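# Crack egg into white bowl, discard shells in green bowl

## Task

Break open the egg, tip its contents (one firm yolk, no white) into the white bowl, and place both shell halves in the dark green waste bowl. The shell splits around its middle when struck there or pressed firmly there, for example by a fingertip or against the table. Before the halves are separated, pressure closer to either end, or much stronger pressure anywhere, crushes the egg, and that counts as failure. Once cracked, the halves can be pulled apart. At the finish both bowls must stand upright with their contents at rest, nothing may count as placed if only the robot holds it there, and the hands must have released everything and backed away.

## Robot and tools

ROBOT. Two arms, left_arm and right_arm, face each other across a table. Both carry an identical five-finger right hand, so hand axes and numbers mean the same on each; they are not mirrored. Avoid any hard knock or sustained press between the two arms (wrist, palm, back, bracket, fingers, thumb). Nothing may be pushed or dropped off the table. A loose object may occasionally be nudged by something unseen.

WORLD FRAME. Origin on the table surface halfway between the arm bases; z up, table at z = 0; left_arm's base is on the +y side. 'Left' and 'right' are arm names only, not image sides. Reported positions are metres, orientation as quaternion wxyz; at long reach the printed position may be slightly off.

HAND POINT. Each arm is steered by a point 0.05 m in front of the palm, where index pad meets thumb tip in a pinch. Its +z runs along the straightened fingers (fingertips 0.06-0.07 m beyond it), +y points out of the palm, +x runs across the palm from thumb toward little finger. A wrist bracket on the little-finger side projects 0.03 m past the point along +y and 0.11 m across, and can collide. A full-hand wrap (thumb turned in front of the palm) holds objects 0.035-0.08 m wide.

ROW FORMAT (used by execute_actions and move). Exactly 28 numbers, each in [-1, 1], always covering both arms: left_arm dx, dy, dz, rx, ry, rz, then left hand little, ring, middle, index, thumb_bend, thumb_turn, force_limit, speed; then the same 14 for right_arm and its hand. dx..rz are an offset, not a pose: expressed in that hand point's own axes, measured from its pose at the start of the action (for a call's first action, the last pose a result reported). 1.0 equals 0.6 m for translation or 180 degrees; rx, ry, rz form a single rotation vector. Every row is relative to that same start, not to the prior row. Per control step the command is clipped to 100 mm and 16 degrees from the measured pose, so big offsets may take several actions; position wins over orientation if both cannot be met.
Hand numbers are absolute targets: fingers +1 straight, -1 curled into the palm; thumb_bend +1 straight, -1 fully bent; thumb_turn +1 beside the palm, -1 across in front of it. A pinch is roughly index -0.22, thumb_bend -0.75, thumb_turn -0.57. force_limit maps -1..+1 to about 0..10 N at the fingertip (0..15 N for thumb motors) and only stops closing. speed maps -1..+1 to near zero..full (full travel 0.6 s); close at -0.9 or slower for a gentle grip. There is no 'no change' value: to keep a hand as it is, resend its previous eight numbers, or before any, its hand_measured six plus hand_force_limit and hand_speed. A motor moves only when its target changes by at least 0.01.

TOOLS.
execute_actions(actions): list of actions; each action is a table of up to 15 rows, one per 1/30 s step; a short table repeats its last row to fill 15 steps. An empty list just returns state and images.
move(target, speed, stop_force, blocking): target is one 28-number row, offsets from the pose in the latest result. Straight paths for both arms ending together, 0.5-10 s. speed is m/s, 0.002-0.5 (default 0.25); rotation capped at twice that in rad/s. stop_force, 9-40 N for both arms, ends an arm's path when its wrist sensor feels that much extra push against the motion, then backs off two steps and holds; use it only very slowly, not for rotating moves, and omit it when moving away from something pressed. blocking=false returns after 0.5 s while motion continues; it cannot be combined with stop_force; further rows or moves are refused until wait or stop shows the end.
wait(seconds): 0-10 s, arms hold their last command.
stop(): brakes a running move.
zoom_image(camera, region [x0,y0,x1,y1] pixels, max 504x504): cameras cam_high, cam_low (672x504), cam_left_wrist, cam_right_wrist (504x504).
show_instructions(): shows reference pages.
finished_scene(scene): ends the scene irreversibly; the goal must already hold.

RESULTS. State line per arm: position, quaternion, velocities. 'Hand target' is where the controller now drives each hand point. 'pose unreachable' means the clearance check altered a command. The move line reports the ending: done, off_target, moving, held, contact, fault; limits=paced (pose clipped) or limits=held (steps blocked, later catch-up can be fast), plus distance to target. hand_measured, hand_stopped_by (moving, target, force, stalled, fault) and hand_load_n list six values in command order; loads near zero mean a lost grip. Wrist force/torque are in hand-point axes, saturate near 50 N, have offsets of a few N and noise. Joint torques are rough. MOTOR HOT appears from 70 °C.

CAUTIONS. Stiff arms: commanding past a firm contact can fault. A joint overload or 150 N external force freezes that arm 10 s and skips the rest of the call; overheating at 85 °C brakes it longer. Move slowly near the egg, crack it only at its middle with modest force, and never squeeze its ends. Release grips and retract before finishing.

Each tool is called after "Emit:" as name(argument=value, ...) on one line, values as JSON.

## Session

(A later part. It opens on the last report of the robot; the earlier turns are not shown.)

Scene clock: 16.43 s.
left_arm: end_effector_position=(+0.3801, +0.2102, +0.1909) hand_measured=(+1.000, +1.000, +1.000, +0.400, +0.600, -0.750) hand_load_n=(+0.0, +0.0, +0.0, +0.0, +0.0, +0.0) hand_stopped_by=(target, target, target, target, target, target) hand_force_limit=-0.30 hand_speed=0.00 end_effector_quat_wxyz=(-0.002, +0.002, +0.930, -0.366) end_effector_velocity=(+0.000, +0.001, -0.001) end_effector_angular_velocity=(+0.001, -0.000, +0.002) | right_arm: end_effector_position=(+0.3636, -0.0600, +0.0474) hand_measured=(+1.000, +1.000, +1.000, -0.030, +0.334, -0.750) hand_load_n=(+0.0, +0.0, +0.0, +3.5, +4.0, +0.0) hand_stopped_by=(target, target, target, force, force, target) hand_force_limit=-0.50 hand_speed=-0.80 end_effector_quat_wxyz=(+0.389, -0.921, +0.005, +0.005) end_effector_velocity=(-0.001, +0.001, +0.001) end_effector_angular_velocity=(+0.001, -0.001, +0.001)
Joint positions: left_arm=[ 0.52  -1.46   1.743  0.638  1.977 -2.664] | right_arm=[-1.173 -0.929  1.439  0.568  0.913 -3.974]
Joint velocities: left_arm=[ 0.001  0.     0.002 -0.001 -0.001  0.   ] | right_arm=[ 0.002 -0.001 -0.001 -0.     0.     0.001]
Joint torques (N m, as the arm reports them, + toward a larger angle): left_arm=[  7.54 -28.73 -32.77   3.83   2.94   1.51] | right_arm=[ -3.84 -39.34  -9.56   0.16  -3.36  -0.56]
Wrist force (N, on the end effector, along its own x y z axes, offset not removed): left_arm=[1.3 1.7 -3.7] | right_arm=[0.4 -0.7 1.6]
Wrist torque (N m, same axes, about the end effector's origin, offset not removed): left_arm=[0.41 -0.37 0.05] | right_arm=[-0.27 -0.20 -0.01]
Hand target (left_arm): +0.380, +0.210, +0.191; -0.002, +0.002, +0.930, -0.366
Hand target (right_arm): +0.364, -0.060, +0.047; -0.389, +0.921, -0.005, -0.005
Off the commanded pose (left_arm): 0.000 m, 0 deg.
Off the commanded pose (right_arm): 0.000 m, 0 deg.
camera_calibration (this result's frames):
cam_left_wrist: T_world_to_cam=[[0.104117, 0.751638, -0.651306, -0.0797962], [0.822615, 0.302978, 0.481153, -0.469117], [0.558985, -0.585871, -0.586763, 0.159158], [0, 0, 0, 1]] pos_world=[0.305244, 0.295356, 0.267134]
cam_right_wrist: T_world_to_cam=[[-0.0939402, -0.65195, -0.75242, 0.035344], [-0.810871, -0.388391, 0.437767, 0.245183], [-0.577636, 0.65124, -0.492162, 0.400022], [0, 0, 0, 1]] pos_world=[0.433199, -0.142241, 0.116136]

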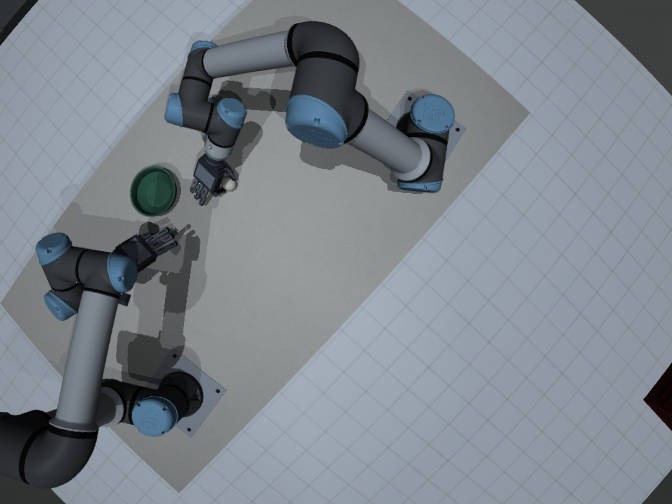

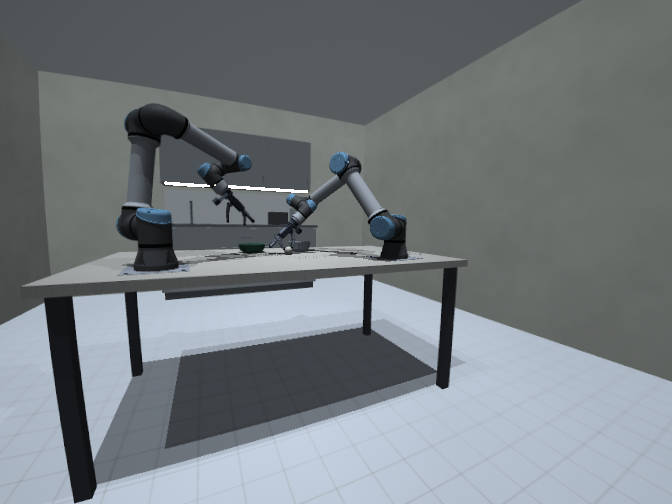

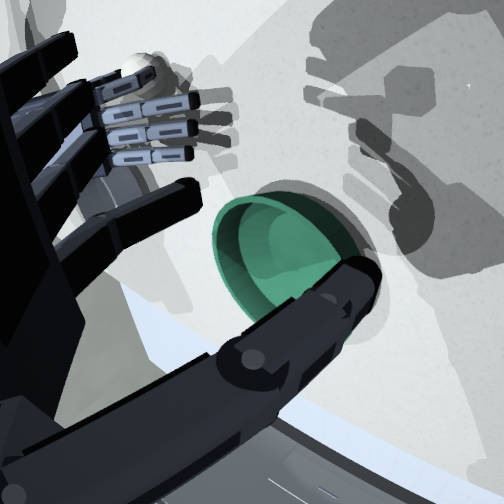

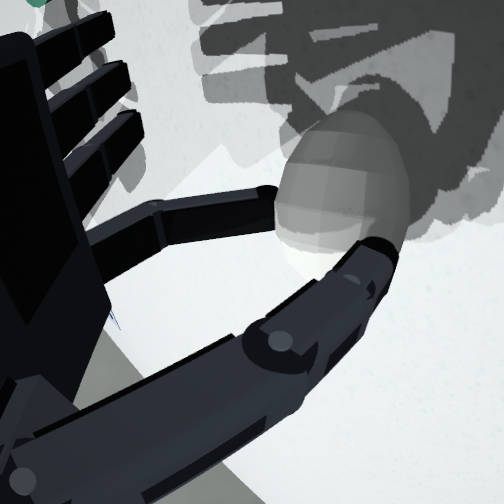

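Emit:
execute_actions(actions=[[[0,0,0,0,0,0,1,1,1,0.4,0.6,-0.75,-0.3,0,0,0,0,0,0,0,1,1,1,0.1,0.44,-0.75,-0.3,-0.7]],[[0,0,0,0,0,0,1,1,1,0.4,0.6,-0.75,-0.3,0,0.012,0.003,-0.003,0,0,0,1,1,1,0.1,0.44,-0.75,-0.3,-0.7]],[[0,0,0,0,0,0,1,1,1,0.4,0.6,-0.75,-0.3,0,0,0,0,0,0,0,1,1,1,-0.05,0.25,-0.75,-0.5,-0.8]],[[0,0,0,0,0,0,1,1,1,0.4,0.6,-0.75,-0.3,0,0,0,0,0,0,0,1,1,1,-0.05,0.25,-0.75,-0.5,-0.8]]])

Emit:
zoom_image(camera="cam_right_wrist", region=[180,80,440,340])

Emit:
zoom_image(camera="cam_left_wrist", region=[80,20,240,180])

Scene clock: 19.20 s.
left_arm: end_effector_position=(+0.3801, +0.2102, +0.1909) hand_measured=(+1.000, +1.000, +1.000, +0.400, +0.600, -0.750) hand_load_n=(+0.0, +0.0, +0.0, +0.0, +0.0, +0.0) hand_stopped_by=(target, target, target, target, target, target) hand_force_limit=-0.30 hand_speed=0.00 end_effector_quat_wxyz=(-0.002, +0.002, +0.930, -0.366) end_effector_velocity=(-0.001, +0.000, -0.000) end_effector_angular_velocity=(+0.001, +0.001, -0.000) | right_arm: end_effector_position=(+0.3706, -0.0626, +0.0472) hand_measured=(+1.000, +1.000, +1.000, -0.030, +0.362, -0.750) hand_load_n=(+0.0, +0.0, +0.0, +3.5, +3.5, -0.5) hand_stopped_by=(target, target, target, force, force, target) hand_force_limit=-0.50 hand_speed=-0.80 end_effector_quat_wxyz=(+0.389, -0.921, +0.005, +0.005) end_effector_velocity=(+0.001, -0.000, +0.000) end_effector_angular_velocity=(+0.000, -0.002, -0.002)
Joint positions: left_arm=[ 0.52  -1.46   1.743  0.638  1.977 -2.664] | right_arm=[-1.185 -0.921  1.427  0.58   0.908 -3.987]
Joint velocities: left_arm=[-0.001 -0.     0.001  0.    -0.    -0.001] | right_arm=[-0.001 -0.     0.    -0.001  0.001 -0.   ]
Joint torques (N m, as the arm reports them, + toward a larger angle): left_arm=[  7.22 -28.14 -32.66   3.89   2.89   1.5 ] | right_arm=[ -1.42 -37.7   -8.22   1.25  -2.59   0.9 ]
Wrist force (N, on the end effector, along its own x y z axes, offset not removed): left_arm=[3.8 -1.8 -0.3] | right_arm=[-2.3 0.1 2.7]
Wrist torque (N m, same axes, about the end effector's origin, offset not removed): left_arm=[-0.53 -0.82 0.26] | right_arm=[-0.12 0.37 -0.13]
Hand target (left_arm): +0.380, +0.210, +0.191; -0.002, +0.002, +0.930, -0.366
Hand target (right_arm): +0.371, -0.063, +0.047; -0.389, +0.921, -0.005, -0.005
Off the commanded pose (left_arm): 0.000 m, 0 deg.
Off the commanded pose (right_arm): 0.000 m, 0 deg.
camera_calibration (this result's frames):
cam_left_wrist: T_world_to_cam=[[0.104117, 0.751638, -0.651307, -0.0797961], [0.822615, 0.302978, 0.481154, -0.469117], [0.558985, -0.585871, -0.586763, 0.159158], [0, 0, 0, 1]] pos_world=[0.305244, 0.295356, 0.267134]
cam_right_wrist: T_world_to_cam=[[-0.0939218, -0.651954, -0.752419, 0.0342365], [-0.810895, -0.388374, 0.437738, 0.249983], [-0.577605, 0.651246, -0.492189, 0.405683], [0, 0, 0, 1]] pos_world=[0.44025, -0.144792, 0.116006]

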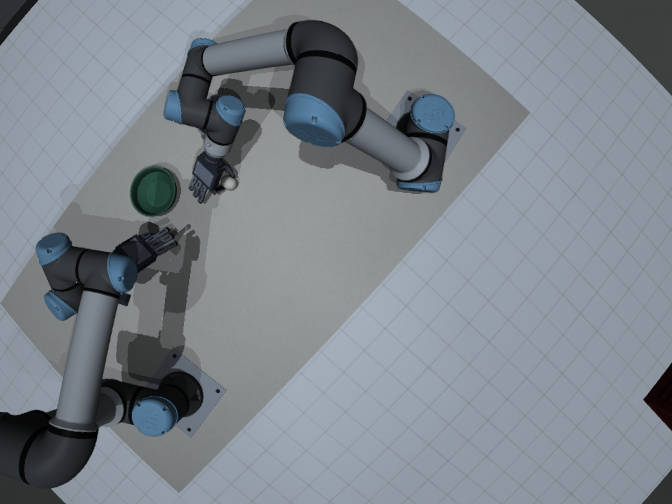

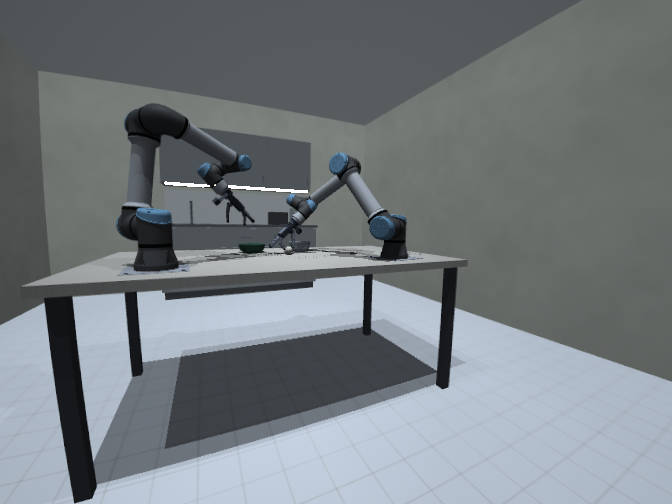

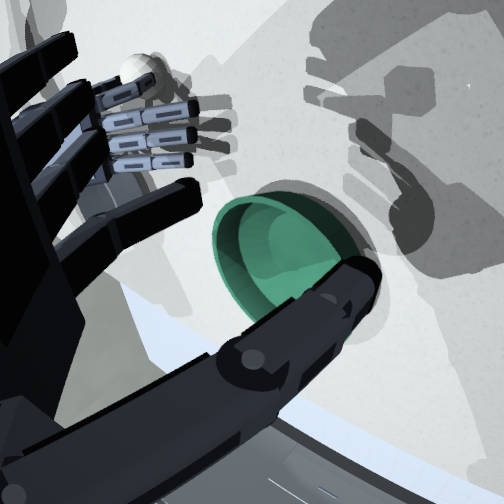

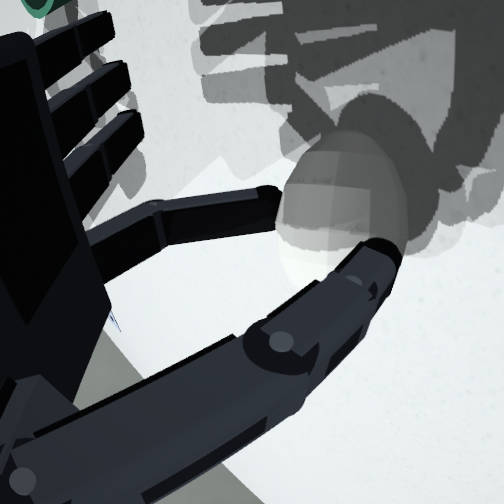

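Region (180, 80, 440, 340) of cam_right_wrist's 504x504 image, scaled by 1.938, with more detail than that image has.

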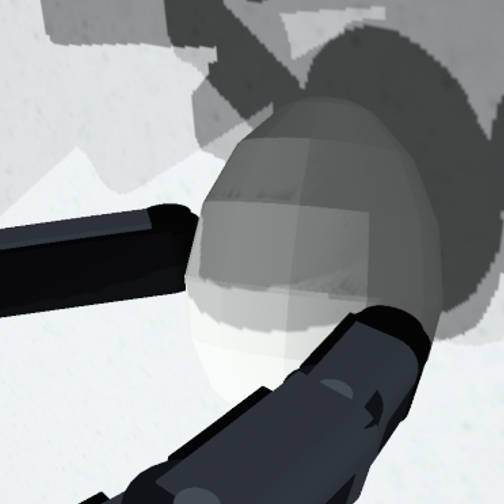

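Region (80, 20, 240, 180) of cam_left_wrist's 504x504 image, scaled by 3.150, with more detail than that image has.

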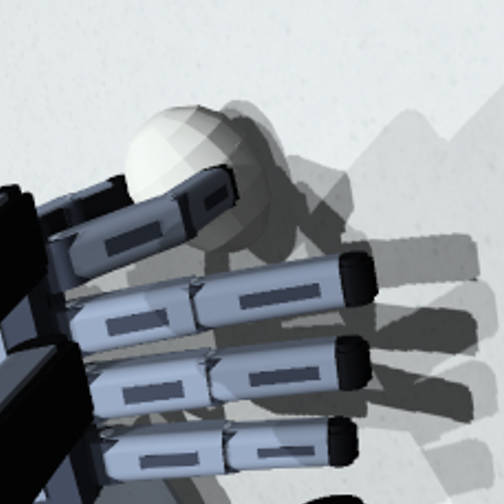

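Emit:
move(target=[0,0,0,0,0,0,1,1,1,0.4,0.6,-0.75,-0.3,0,0,0.008,0.008,0,0,0,1,1,1,-0.05,0.25,-0.75,-0.5,-0.8], speed=0.002, stop_force=25)

Emit:
zoom_image(camera="cam_right_wrist", region=[180,80,440,340])

Scene clock: 21.30 s.
left_arm: end_effector_position=(+0.3801, +0.2102, +0.1909) hand_measured=(+1.000, +1.000, +1.000, +0.400, +0.600, -0.750) hand_load_n=(+0.0, +0.0, +0.0, +0.0, +0.0, +0.0) hand_stopped_by=(target, target, target, target, target, target) hand_force_limit=-0.30 hand_speed=0.00 end_effector_quat_wxyz=(-0.002, +0.002, +0.930, -0.366) end_effector_velocity=(+0.000, +0.000, -0.000) end_effector_angular_velocity=(+0.001, -0.001, +0.001) | right_arm: end_effector_position=(+0.3706, -0.0625, +0.0440) hand_measured=(+1.000, +1.000, +1.000, -0.030, +0.366, -0.750) hand_load_n=(+0.0, +0.0, +0.0, +4.0, +9.5, +3.5) hand_stopped_by=(target, target, target, force, force, target) hand_force_limit=-0.50 hand_speed=-0.80 end_effector_quat_wxyz=(+0.389, -0.921, +0.005, +0.005) end_effector_velocity=(-0.000, +0.001, +0.000) end_effector_angular_velocity=(+0.002, -0.001, +0.002)
Joint positions: left_arm=[ 0.52  -1.46   1.743  0.638  1.977 -2.664] | right_arm=[-1.185 -0.917  1.43   0.573  0.908 -3.987]
Joint velocities: left_arm=[ 0.     0.     0.001  0.    -0.002  0.001] | right_arm=[ 0.002 -0.    -0.    -0.002 -0.001  0.   ]
Joint torques (N m, as the arm reports them, + toward a larger angle): left_arm=[  7.38 -28.35 -31.96   3.81   2.94   1.54] | right_arm=[  6.09 -27.18 -10.31   0.07   4.16   0.27]
Wrist force (N, on the end effector, along its own x y z axes, offset not removed): left_arm=[4.7 0.0 2.4] | right_arm=[-5.5 -20.4 -20.0]
Wrist torque (N m, same axes, about the end effector's origin, offset not removed): left_arm=[-0.17 -0.92 0.32] | right_arm=[-0.18 0.14 0.00]
Hand target (left_arm): +0.380, +0.210, +0.191; -0.002, +0.002, +0.930, -0.366
Hand target (right_arm): +0.371, -0.063, +0.044; -0.389, +0.921, -0.005, -0.005
Off the commanded pose (left_arm): 0.000 m, 0 deg.
Off the commanded pose (right_arm): 0.004 m, 0 deg.
move: contact (right_arm)
camera_calibration (this result's frames):
cam_left_wrist: T_world_to_cam=[[0.104118, 0.751638, -0.651307, -0.0797961], [0.822615, 0.302978, 0.481153, -0.469117], [0.558985, -0.585871, -0.586763, 0.159158], [0, 0, 0, 1]] pos_world=[0.305244, 0.295356, 0.267134]
cam_right_wrist: T_world_to_cam=[[-0.0938876, -0.651932, -0.752442, 0.0318135], [-0.8109, -0.388404, 0.437703, 0.251391], [-0.577605, 0.65125, -0.492185, 0.404015], [0, 0, 0, 1]] pos_world=[0.440201, -0.144733, 0.112753]

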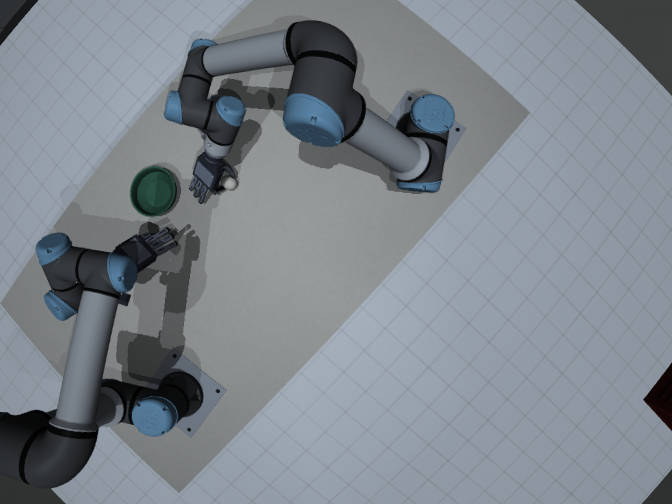

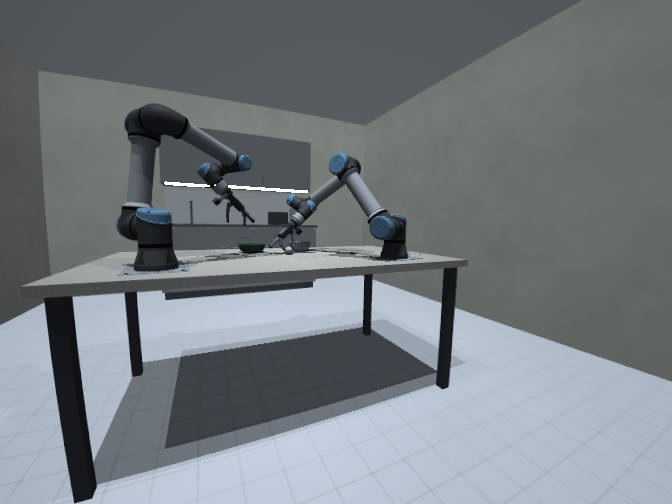

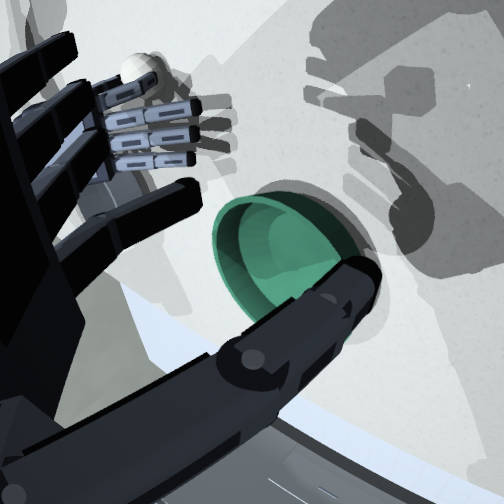

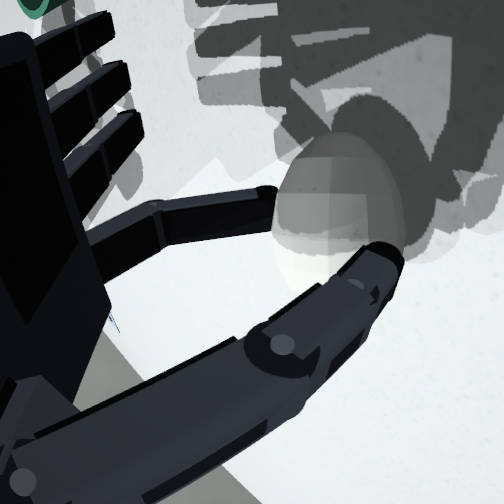

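Region (180, 80, 440, 340) of cam_right_wrist's 504x504 image, scaled by 1.938, with more detail than that image has.

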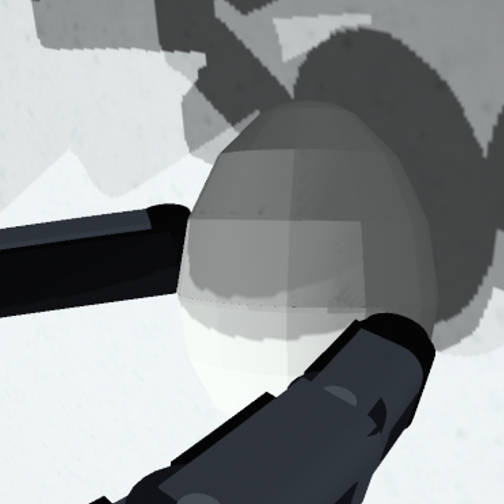

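Emit:
move(target=[0,0,0,0,0,0,1,1,1,0.4,0.6,-0.75,-0.3,0,0,0.004,0.004,0,0,0,1,1,1,-0.05,0.25,-0.75,-0.5,-0.8], speed=0.002, stop_force=14)

Emit:
zoom_image(camera="cam_right_wrist", region=[180,80,440,340])

Scene clock: 23.20 s.
left_arm: end_effector_position=(+0.3801, +0.2102, +0.1909) hand_measured=(+1.000, +1.000, +1.000, +0.400, +0.600, -0.750) hand_load_n=(+0.0, +0.0, +0.0, +0.0, +0.0, +0.0) hand_stopped_by=(target, target, target, target, target, target) hand_force_limit=-0.30 hand_speed=0.00 end_effector_quat_wxyz=(-0.002, +0.002, +0.930, -0.366) end_effector_velocity=(-0.000, +0.001, +0.000) end_effector_angular_velocity=(+0.001, +0.001, +0.000) | right_arm: end_effector_position=(+0.3705, -0.0625, +0.0413) hand_measured=(+1.000, +1.000, +1.000, -0.030, +0.370, -0.750) hand_load_n=(+0.0, +0.0, +0.0, +5.5, +17.0, +9.0) hand_stopped_by=(target, target, target, force, force, target) hand_force_limit=-0.50 hand_speed=-0.80 end_effector_quat_wxyz=(+0.389, -0.921, +0.005, +0.005) end_effector_velocity=(-0.000, +0.001, -0.000) end_effector_angular_velocity=(+0.001, -0.000, +0.001)
Joint positions: left_arm=[ 0.52  -1.46   1.743  0.638  1.977 -2.664] | right_arm=[-1.185 -0.914  1.432  0.568  0.908 -3.986]
Joint velocities: left_arm=[ 0.    -0.001  0.     0.002  0.001  0.   ] | right_arm=[ 0.001  0.001 -0.001 -0.001 -0.001 -0.   ]
Joint torques (N m, as the arm reports them, + toward a larger angle): left_arm=[  7.09 -28.6  -32.58   3.97   2.96   1.47] | right_arm=[  5.05 -19.87  -8.12  -2.14   4.01  -0.29]
Wrist force (N, on the end effector, along its own x y z axes, offset not removed): left_arm=[3.5 -0.1 0.9] | right_arm=[-8.8 -26.8 -33.8]
Wrist torque (N m, same axes, about the end effector's origin, offset not removed): left_arm=[-0.04 -0.62 0.25] | right_arm=[-0.55 -0.14 0.32]
Hand target (left_arm): +0.380, +0.210, +0.191; -0.002, +0.002, +0.930, -0.366
Hand target (right_arm): +0.371, -0.062, +0.041; -0.389, +0.921, -0.005, -0.005
Off the commanded pose (left_arm): 0.000 m, 0 deg.
Off the commanded pose (right_arm): 0.001 m, 0 deg.
move: contact (right_arm)
camera_calibration (this result's frames):
cam_left_wrist: T_world_to_cam=[[0.104118, 0.751637, -0.651307, -0.079796], [0.822615, 0.302978, 0.481154, -0.469117], [0.558985, -0.585871, -0.586763, 0.159158], [0, 0, 0, 1]] pos_world=[0.305244, 0.295356, 0.267134]
cam_right_wrist: T_world_to_cam=[[-0.0938769, -0.651941, -0.752436, 0.0297841], [-0.810891, -0.388416, 0.437709, 0.252553], [-0.577618, 0.651235, -0.49219, 0.402614], [0, 0, 0, 1]] pos_world=[0.440146, -0.144683, 0.110028]

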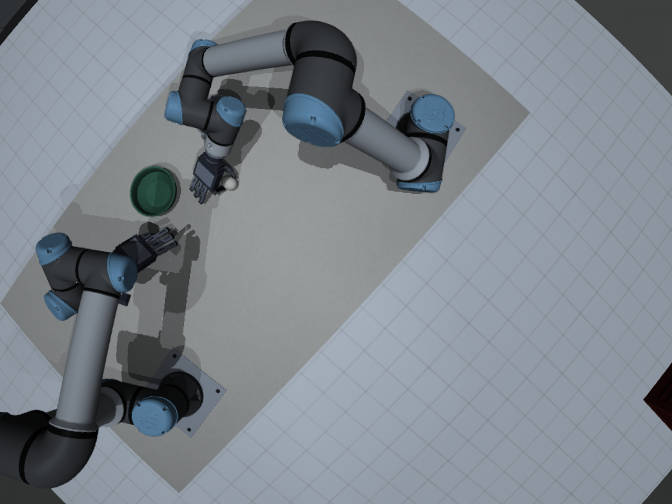

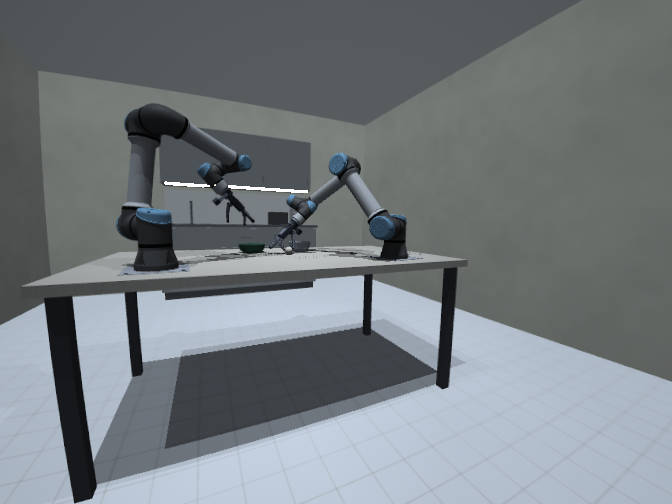

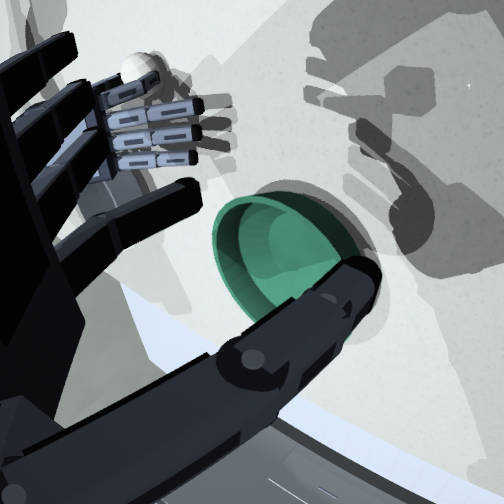

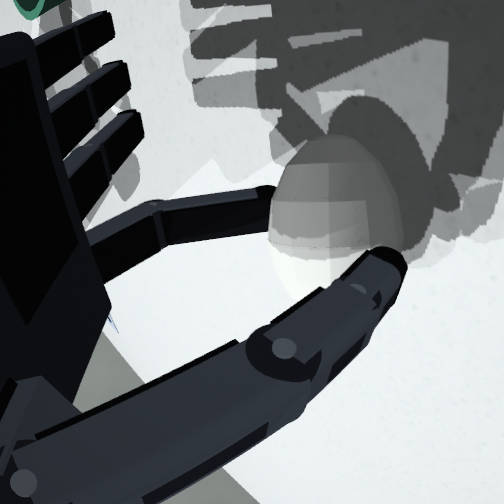

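Region (180, 80, 440, 340) of cam_right_wrist's 504x504 image, scaled by 1.938, with more detail than that image has.

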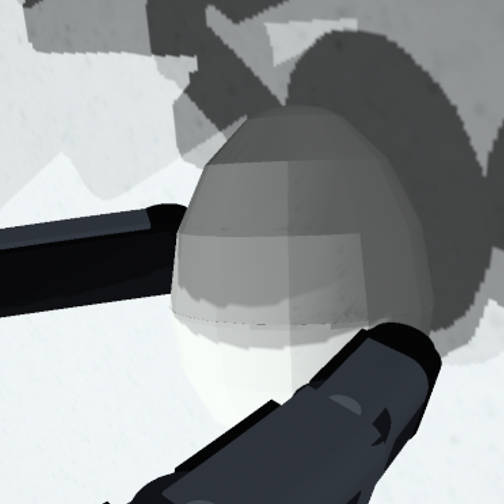

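Emit:
move(target=[0,0,0,0,0,0,1,1,1,0.4,0.6,-0.75,-0.3,0,0,0.003,0.003,0,0,0,1,1,1,-0.05,0.25,-0.75,-0.5,-0.8], speed=0.002, stop_force=10)

Emit:
zoom_image(camera="cam_right_wrist", region=[180,80,440,340])

Scene clock: 24.83 s.
left_arm: end_effector_position=(+0.3801, +0.2102, +0.1909) hand_measured=(+1.000, +1.000, +1.000, +0.400, +0.600, -0.750) hand_load_n=(+0.0, +0.0, +0.0, +0.0, +0.0, +0.0) hand_stopped_by=(target, target, target, target, target, target) hand_force_limit=-0.30 hand_speed=0.00 end_effector_quat_wxyz=(-0.002, +0.002, +0.930, -0.366) end_effector_velocity=(-0.001, +0.000, -0.000) end_effector_angular_velocity=(-0.000, +0.002, +0.000) | right_arm: end_effector_position=(+0.3705, -0.0624, +0.0388) hand_measured=(+1.000, +1.000, +1.000, -0.032, +0.360, -0.750) hand_load_n=(+0.0, +0.0, +0.0, +0.0, +0.0, +0.0) hand_stopped_by=(target, target, target, force, force, target) hand_force_limit=-0.50 hand_speed=-0.80 end_effector_quat_wxyz=(+0.389, -0.921, +0.005, +0.005) end_effector_velocity=(-0.001, +0.000, -0.001) end_effector_angular_velocity=(-0.001, +0.001, +0.002)
Joint positions: left_arm=[ 0.52  -1.46   1.743  0.638  1.977 -2.664] | right_arm=[-1.185 -0.911  1.434  0.562  0.908 -3.986]
Joint velocities: left_arm=[-0.    -0.001  0.001  0.     0.001 -0.001] | right_arm=[ 0.002  0.001  0.     0.     0.    -0.   ]
Joint torques (N m, as the arm reports them, + toward a larger angle): left_arm=[  7.42 -28.24 -32.41   3.88   2.9    1.48] | right_arm=[  6.94 -29.18  -6.01  -0.44  -3.79   1.08]
Wrist force (N, on the end effector, along its own x y z axes, offset not removed): left_arm=[3.2 -2.2 -1.3] | right_arm=[0.9 0.1 0.1]
Wrist torque (N m, same axes, about the end effector's origin, offset not removed): left_arm=[-0.30 -0.68 0.34] | right_arm=[0.20 -0.19 0.01]
Hand target (left_arm): +0.380, +0.210, +0.191; -0.002, +0.002, +0.930, -0.366
Hand target (right_arm): +0.370, -0.062, +0.039; -0.389, +0.921, -0.005, -0.005
Off the commanded pose (left_arm): 0.000 m, 0 deg.
Off the commanded pose (right_arm): 0.000 m, 0 deg.
move: done
camera_calibration (this result's frames):
cam_left_wrist: T_world_to_cam=[[0.104118, 0.751638, -0.651307, -0.0797961], [0.822615, 0.302978, 0.481153, -0.469117], [0.558985, -0.585871, -0.586763, 0.159158], [0, 0, 0, 1]] pos_world=[0.305244, 0.295356, 0.267134]
cam_right_wrist: T_world_to_cam=[[-0.0938568, -0.651946, -0.752434, 0.0279145], [-0.810898, -0.388418, 0.437694, 0.25364], [-0.577612, 0.651228, -0.492206, 0.401359], [0, 0, 0, 1]] pos_world=[0.440126, -0.144659, 0.107538]

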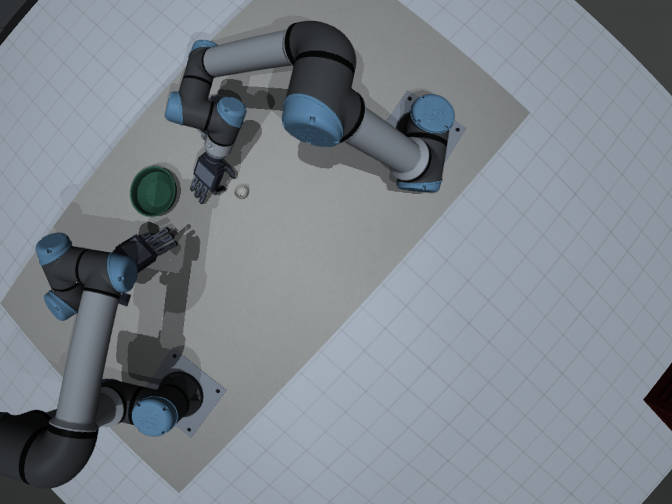

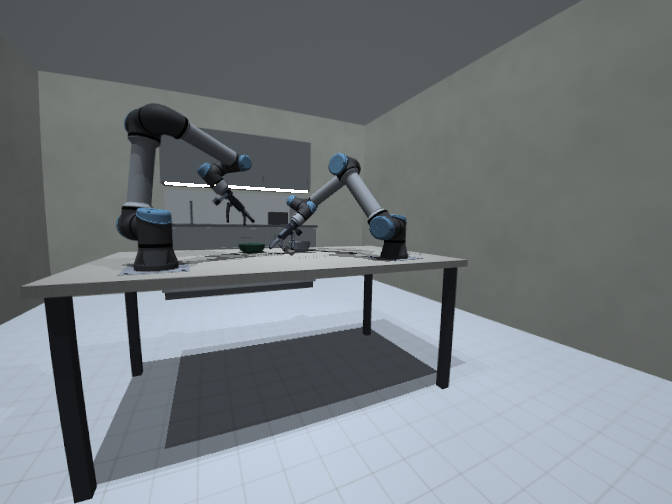

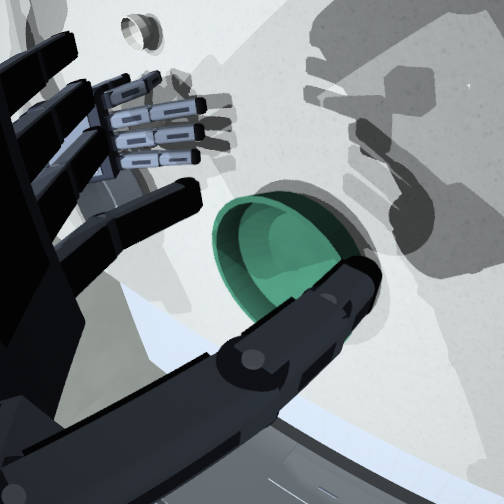

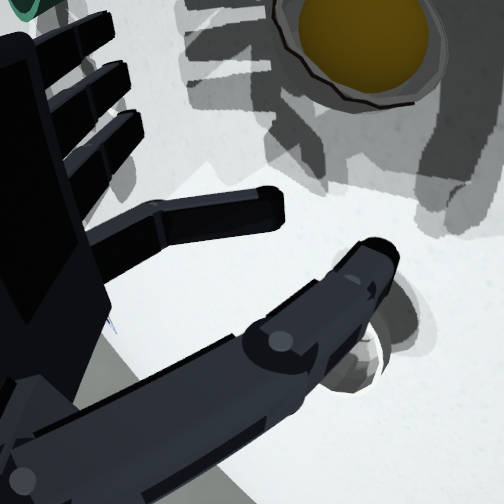

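Region (180, 80, 440, 340) of cam_right_wrist's 504x504 image, scaled by 1.938, with more detail than that image has.

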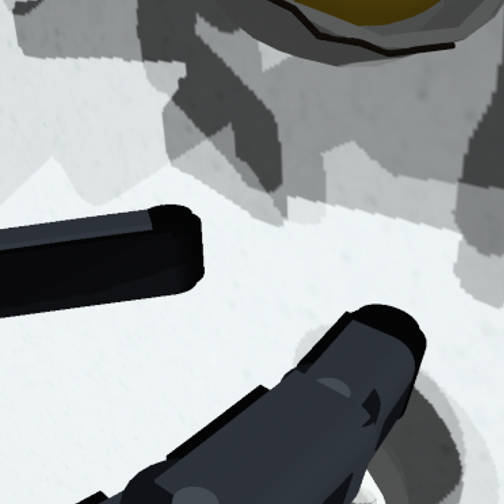

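Emit:
move(target=[0.133,-0.188,0.28,0,0,0,1,1,1,0.4,0.6,-0.75,-0.3,0,0.08,-0.09,-0.09,0,0,0,1,1,1,0.4,0.6,-0.75,-0.3,0], speed=0.15)

Scene clock: 27.00 s.
left_arm: end_effector_position=(+0.2990, +0.0138, +0.1446) hand_measured=(+1.000, +1.000, +1.000, +0.400, +0.600, -0.750) hand_load_n=(+0.0, +0.0, +0.0, +0.0, +0.0, +0.0) hand_stopped_by=(target, target, target, target, target, target) hand_force_limit=-0.30 hand_speed=0.00 end_effector_quat_wxyz=(-0.002, +0.002, +0.930, -0.366) end_effector_velocity=(-0.001, -0.003, -0.000) end_effector_angular_velocity=(+0.000, +0.001, +0.000) | right_arm: end_effector_position=(+0.4194, -0.0638, +0.1144) hand_measured=(+1.000, +1.000, +1.000, +0.400, +0.600, -0.750) hand_load_n=(+0.0, +0.0, +0.0, +0.0, +0.0, +0.0) hand_stopped_by=(target, target, target, target, target, target) hand_force_limit=-0.30 hand_speed=0.00 end_effector_quat_wxyz=(+0.389, -0.921, +0.005, +0.005) end_effector_velocity=(-0.000, -0.000, +0.001) end_effector_angular_velocity=(-0.001, +0.002, +0.001)
Joint positions: left_arm=[ 0.127 -1.226  1.555  0.504  1.724 -2.978] | right_arm=[-1.233 -0.901  1.213  0.807  0.886 -4.041]
Joint velocities: left_arm=[-0.004  0.005 -0.006  0.001 -0.002 -0.004] | right_arm=[-0.     0.001 -0.003  0.005 -0.001 -0.001]
Joint torques (N m, as the arm reports them, + toward a larger angle): left_arm=[ -7.99 -23.69 -31.74   3.86  -2.26  -1.71] | right_arm=[ -6.18 -30.65 -26.84   4.12  -3.9   -1.65]
Wrist force (N, on the end effector, along its own x y z axes, offset not removed): left_arm=[1.7 0.5 -1.9] | right_arm=[-2.4 -0.1 1.9]
Wrist torque (N m, same axes, about the end effector's origin, offset not removed): left_arm=[0.23 -0.35 0.02] | right_arm=[-0.03 0.29 -0.45]
Hand target (left_arm): +0.299, +0.014, +0.145; -0.002, +0.002, +0.931, -0.366
Hand target (right_arm): +0.419, -0.064, +0.114; -0.389, +0.921, -0.005, -0.005
Off the commanded pose (left_arm): 0.001 m, 0 deg.
Off the commanded pose (right_arm): 0.000 m, 0 deg.
move: done
camera_calibration (this result's frames):
cam_left_wrist: T_world_to_cam=[[0.103833, 0.751619, -0.651374, 0.0461959], [0.822904, 0.30291, 0.480702, -0.32067], [0.558612, -0.585931, -0.587058, 0.0623401], [0, 0, 0, 1]] pos_world=[0.22426, 0.0989392, 0.220835]
cam_right_wrist: T_world_to_cam=[[-0.0938036, -0.651984, -0.752408, 0.0885042], [-0.810969, -0.388351, 0.437622, 0.259737], [-0.577521, 0.65123, -0.49231, 0.467661], [0, 0, 0, 1]] pos_world=[0.489025, -0.145982, 0.183159]

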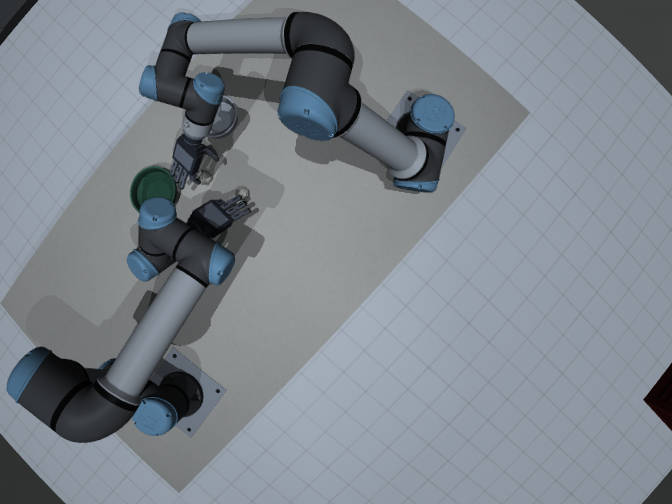

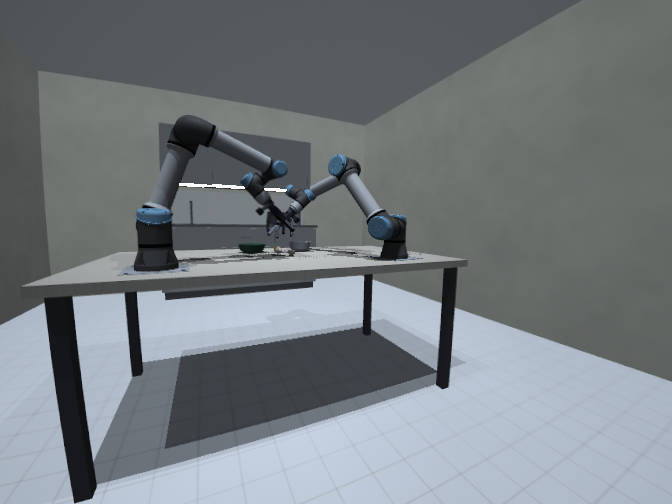

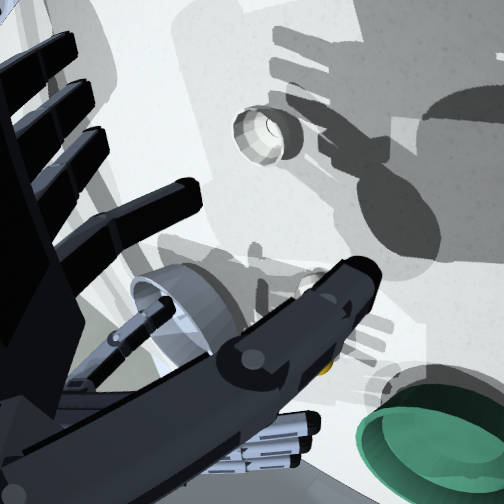

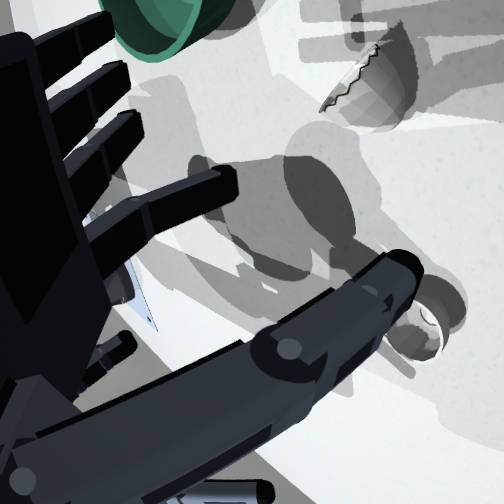

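Emit:
move(target=[0,0,0,0,0,0,1,1,1,0.4,0.6,-0.75,-0.3,0,0.2,0,-0.14,0,0,0,1,1,1,0.4,0.6,-0.75,-0.3,0])

Scene clock: 28.37 s.
left_arm: end_effector_position=(+0.2990, +0.0138, +0.1446) hand_measured=(+1.000, +1.000, +1.000, +0.400, +0.600, -0.750) hand_load_n=(+0.0, +0.0, +0.0, +0.0, +0.0, +0.0) hand_stopped_by=(target, target, target, target, target, target) hand_force_limit=-0.30 hand_speed=0.00 end_effector_quat_wxyz=(-0.002, +0.002, +0.930, -0.366) end_effector_velocity=(+0.001, -0.000, +0.001) end_effector_angular_velocity=(-0.001, +0.001, +0.003) | right_arm: end_effector_position=(+0.5395, -0.1247, +0.1712) hand_measured=(+1.000, +1.000, +1.000, +0.400, +0.600, -0.750) hand_load_n=(+0.0, +0.0, +0.0, +0.0, +0.0, +0.0) hand_stopped_by=(target, target, target, target, target, target) hand_force_limit=-0.30 hand_speed=0.00 end_effector_quat_wxyz=(+0.389, -0.921, +0.005, +0.004) end_effector_velocity=(+0.002, +0.000, +0.001) end_effector_angular_velocity=(-0.001, +0.002, +0.003)
Joint positions: left_arm=[ 0.127 -1.226  1.555  0.504  1.724 -2.978] | right_arm=[-1.412 -0.741  0.819  1.186  0.82  -4.262]
Joint velocities: left_arm=[ 0.001 -0.    -0.001 -0.    -0.    -0.002] | right_arm=[-0.001  0.009 -0.017  0.014 -0.001 -0.005]
Joint torques (N m, as the arm reports them, + toward a larger angle): left_arm=[  6.88 -37.89  -6.28  -2.13   2.71   1.57] | right_arm=[ -5.36 -37.68 -26.72   4.44  -3.99  -1.66]
Wrist force (N, on the end effector, along its own x y z axes, offset not removed): left_arm=[1.3 1.9 -2.4] | right_arm=[-0.5 2.5 2.4]
Wrist torque (N m, same axes, about the end effector's origin, offset not removed): left_arm=[0.40 -0.36 0.10] | right_arm=[0.26 0.00 0.11]
Hand target (left_arm): +0.299, +0.014, +0.145; -0.002, +0.002, +0.930, -0.366
Hand target (right_arm): +0.540, -0.125, +0.171; -0.389, +0.921, -0.005, -0.004
Off the commanded pose (left_arm): 0.000 m, 0 deg.
Off the commanded pose (right_arm): 0.000 m, 0 deg.
move: done
camera_calibration (this result's frames):
cam_left_wrist: T_world_to_cam=[[0.103831, 0.751624, -0.651368, 0.0461934], [0.822905, 0.302905, 0.480703, -0.32067], [0.558611, -0.585926, -0.587064, 0.0623425], [0, 0, 0, 1]] pos_world=[0.224259, 0.0989407, 0.220835]
cam_right_wrist: T_world_to_cam=[[-0.0936205, -0.651995, -0.752422, 0.102699], [-0.811442, -0.387931, 0.437117, 0.309015], [-0.576886, 0.65147, -0.492737, 0.60441], [0, 0, 0, 1]] pos_world=[0.609038, -0.206919, 0.240013]

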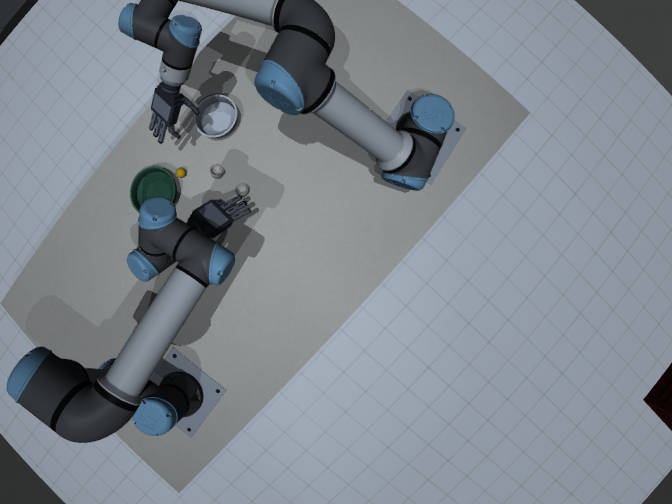

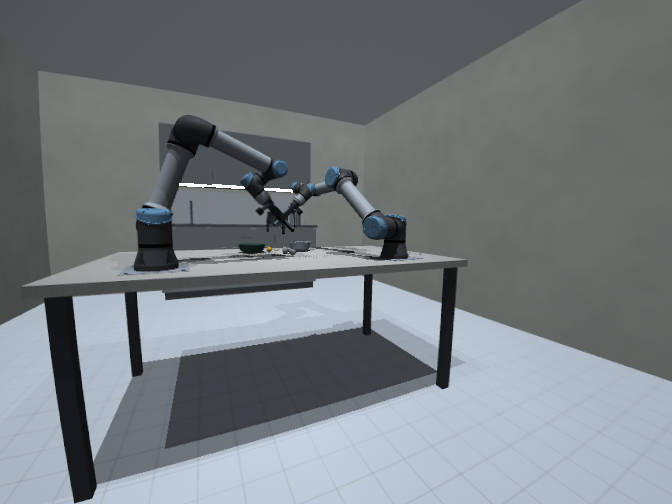

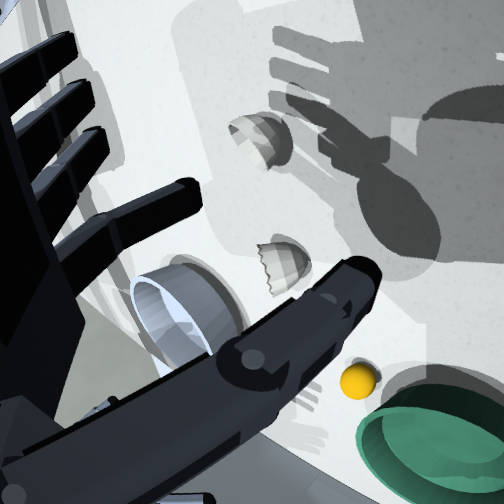

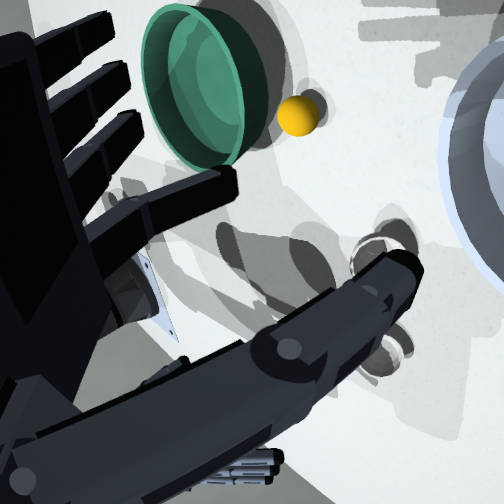

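Emit:
move(target=[0.1,0.15,-0.3,0,0,0,1,1,1,0.4,0.6,-0.75,-0.3,0,-0.047,-0.095,0.235,0,0.35,0.35,1,1,1,0.25,0.45,-0.75,-0.3,0], speed=0.3)

Scene clock: 31.80 s.
left_arm: end_effector_position=(+0.2399, +0.2024, +0.2156) hand_measured=(+1.000, +1.000, +1.000, +0.400, +0.600, -0.750) hand_load_n=(+0.0, +0.0, +0.0, +0.0, +0.0, +0.0) hand_stopped_by=(target, target, target, target, target, target) hand_force_limit=-0.30 hand_speed=0.00 end_effector_quat_wxyz=(-0.002, +0.002, +0.931, -0.366) end_effector_velocity=(-0.000, +0.001, +0.000) end_effector_angular_velocity=(+0.001, -0.001, +0.000) | right_arm: end_effector_position=(+0.5112, +0.0163, +0.1141) hand_measured=(+1.000, +1.000, +1.000, +0.250, +0.450, -0.750) hand_load_n=(+0.0, +0.0, +0.0, +0.0, +0.0, +0.0) hand_stopped_by=(target, target, target, target, target, target) hand_force_limit=-0.30 hand_speed=0.00 end_effector_quat_wxyz=(+0.273, -0.657, +0.653, -0.260) end_effector_velocity=(+0.000, +0.001, +0.000) end_effector_angular_velocity=(-0.006, +0.006, -0.014)
Joint positions: left_arm=[ 0.057 -1.752  1.94   0.639  1.677 -3.03 ] | right_arm=[-0.916 -0.66   0.742  0.886  2.089 -2.497]
Joint velocities: left_arm=[-0.002 -0.002  0.001  0.002 -0.002 -0.001] | right_arm=[ 0.004  0.018 -0.033  0.031  0.01   0.017]
Joint torques (N m, as the arm reports them, + toward a larger angle): left_arm=[ -7.21 -16.66  -7.63   3.63  -1.97  -1.5 ] | right_arm=[  6.95 -39.51 -27.     3.48   3.46   1.47]
Wrist force (N, on the end effector, along its own x y z axes, offset not removed): left_arm=[5.0 2.2 -0.2] | right_arm=[-1.3 -0.1 0.8]
Wrist torque (N m, same axes, about the end effector's origin, offset not removed): left_arm=[0.63 -0.92 0.37] | right_arm=[-0.04 0.17 -0.25]
Hand target (left_arm): +0.240, +0.202, +0.216; -0.002, +0.002, +0.930, -0.366
Hand target (right_arm): +0.511, +0.016, +0.114; -0.272, +0.657, -0.653, +0.260
Off the commanded pose (left_arm): 0.001 m, 0 deg.
Off the commanded pose (right_arm): 0.000 m, 0 deg.
move: done
camera_calibration (this result's frames):
cam_left_wrist: T_world_to_cam=[[0.10377, 0.751653, -0.651345, -0.0431632], [0.822963, 0.302871, 0.480625, -0.363246], [0.558537, -0.585907, -0.587154, 0.247551], [0, 0, 0, 1]] pos_world=[0.165151, 0.287502, 0.291821]
cam_right_wrist: T_world_to_cam=[[-0.672771, 0.0840367, -0.735063, 0.431087], [-0.390988, 0.803074, 0.449667, 0.129879], [0.628098, 0.589924, -0.507427, -0.145194], [0, 0, 0, 1]] pos_world=[0.432, -0.054876, 0.184799]

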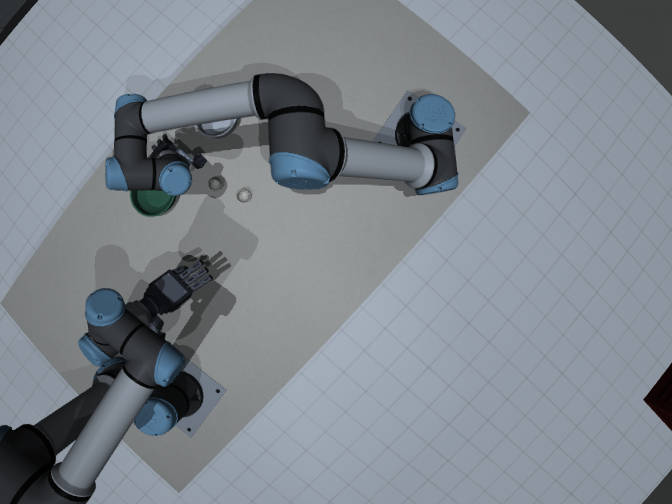

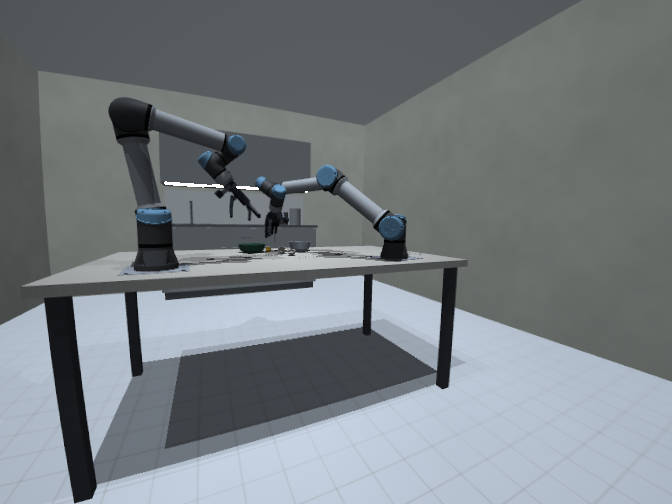

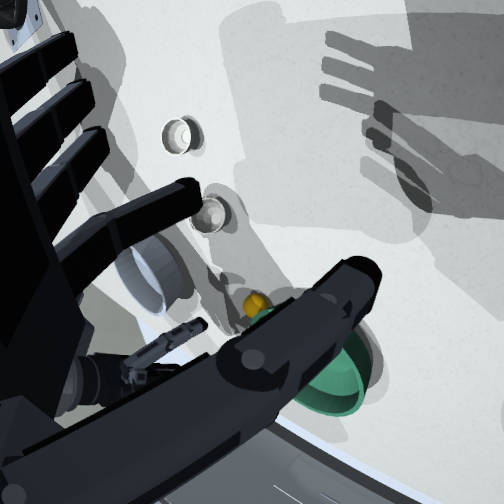

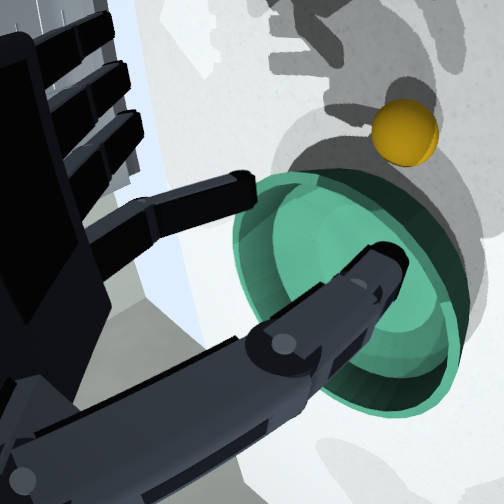

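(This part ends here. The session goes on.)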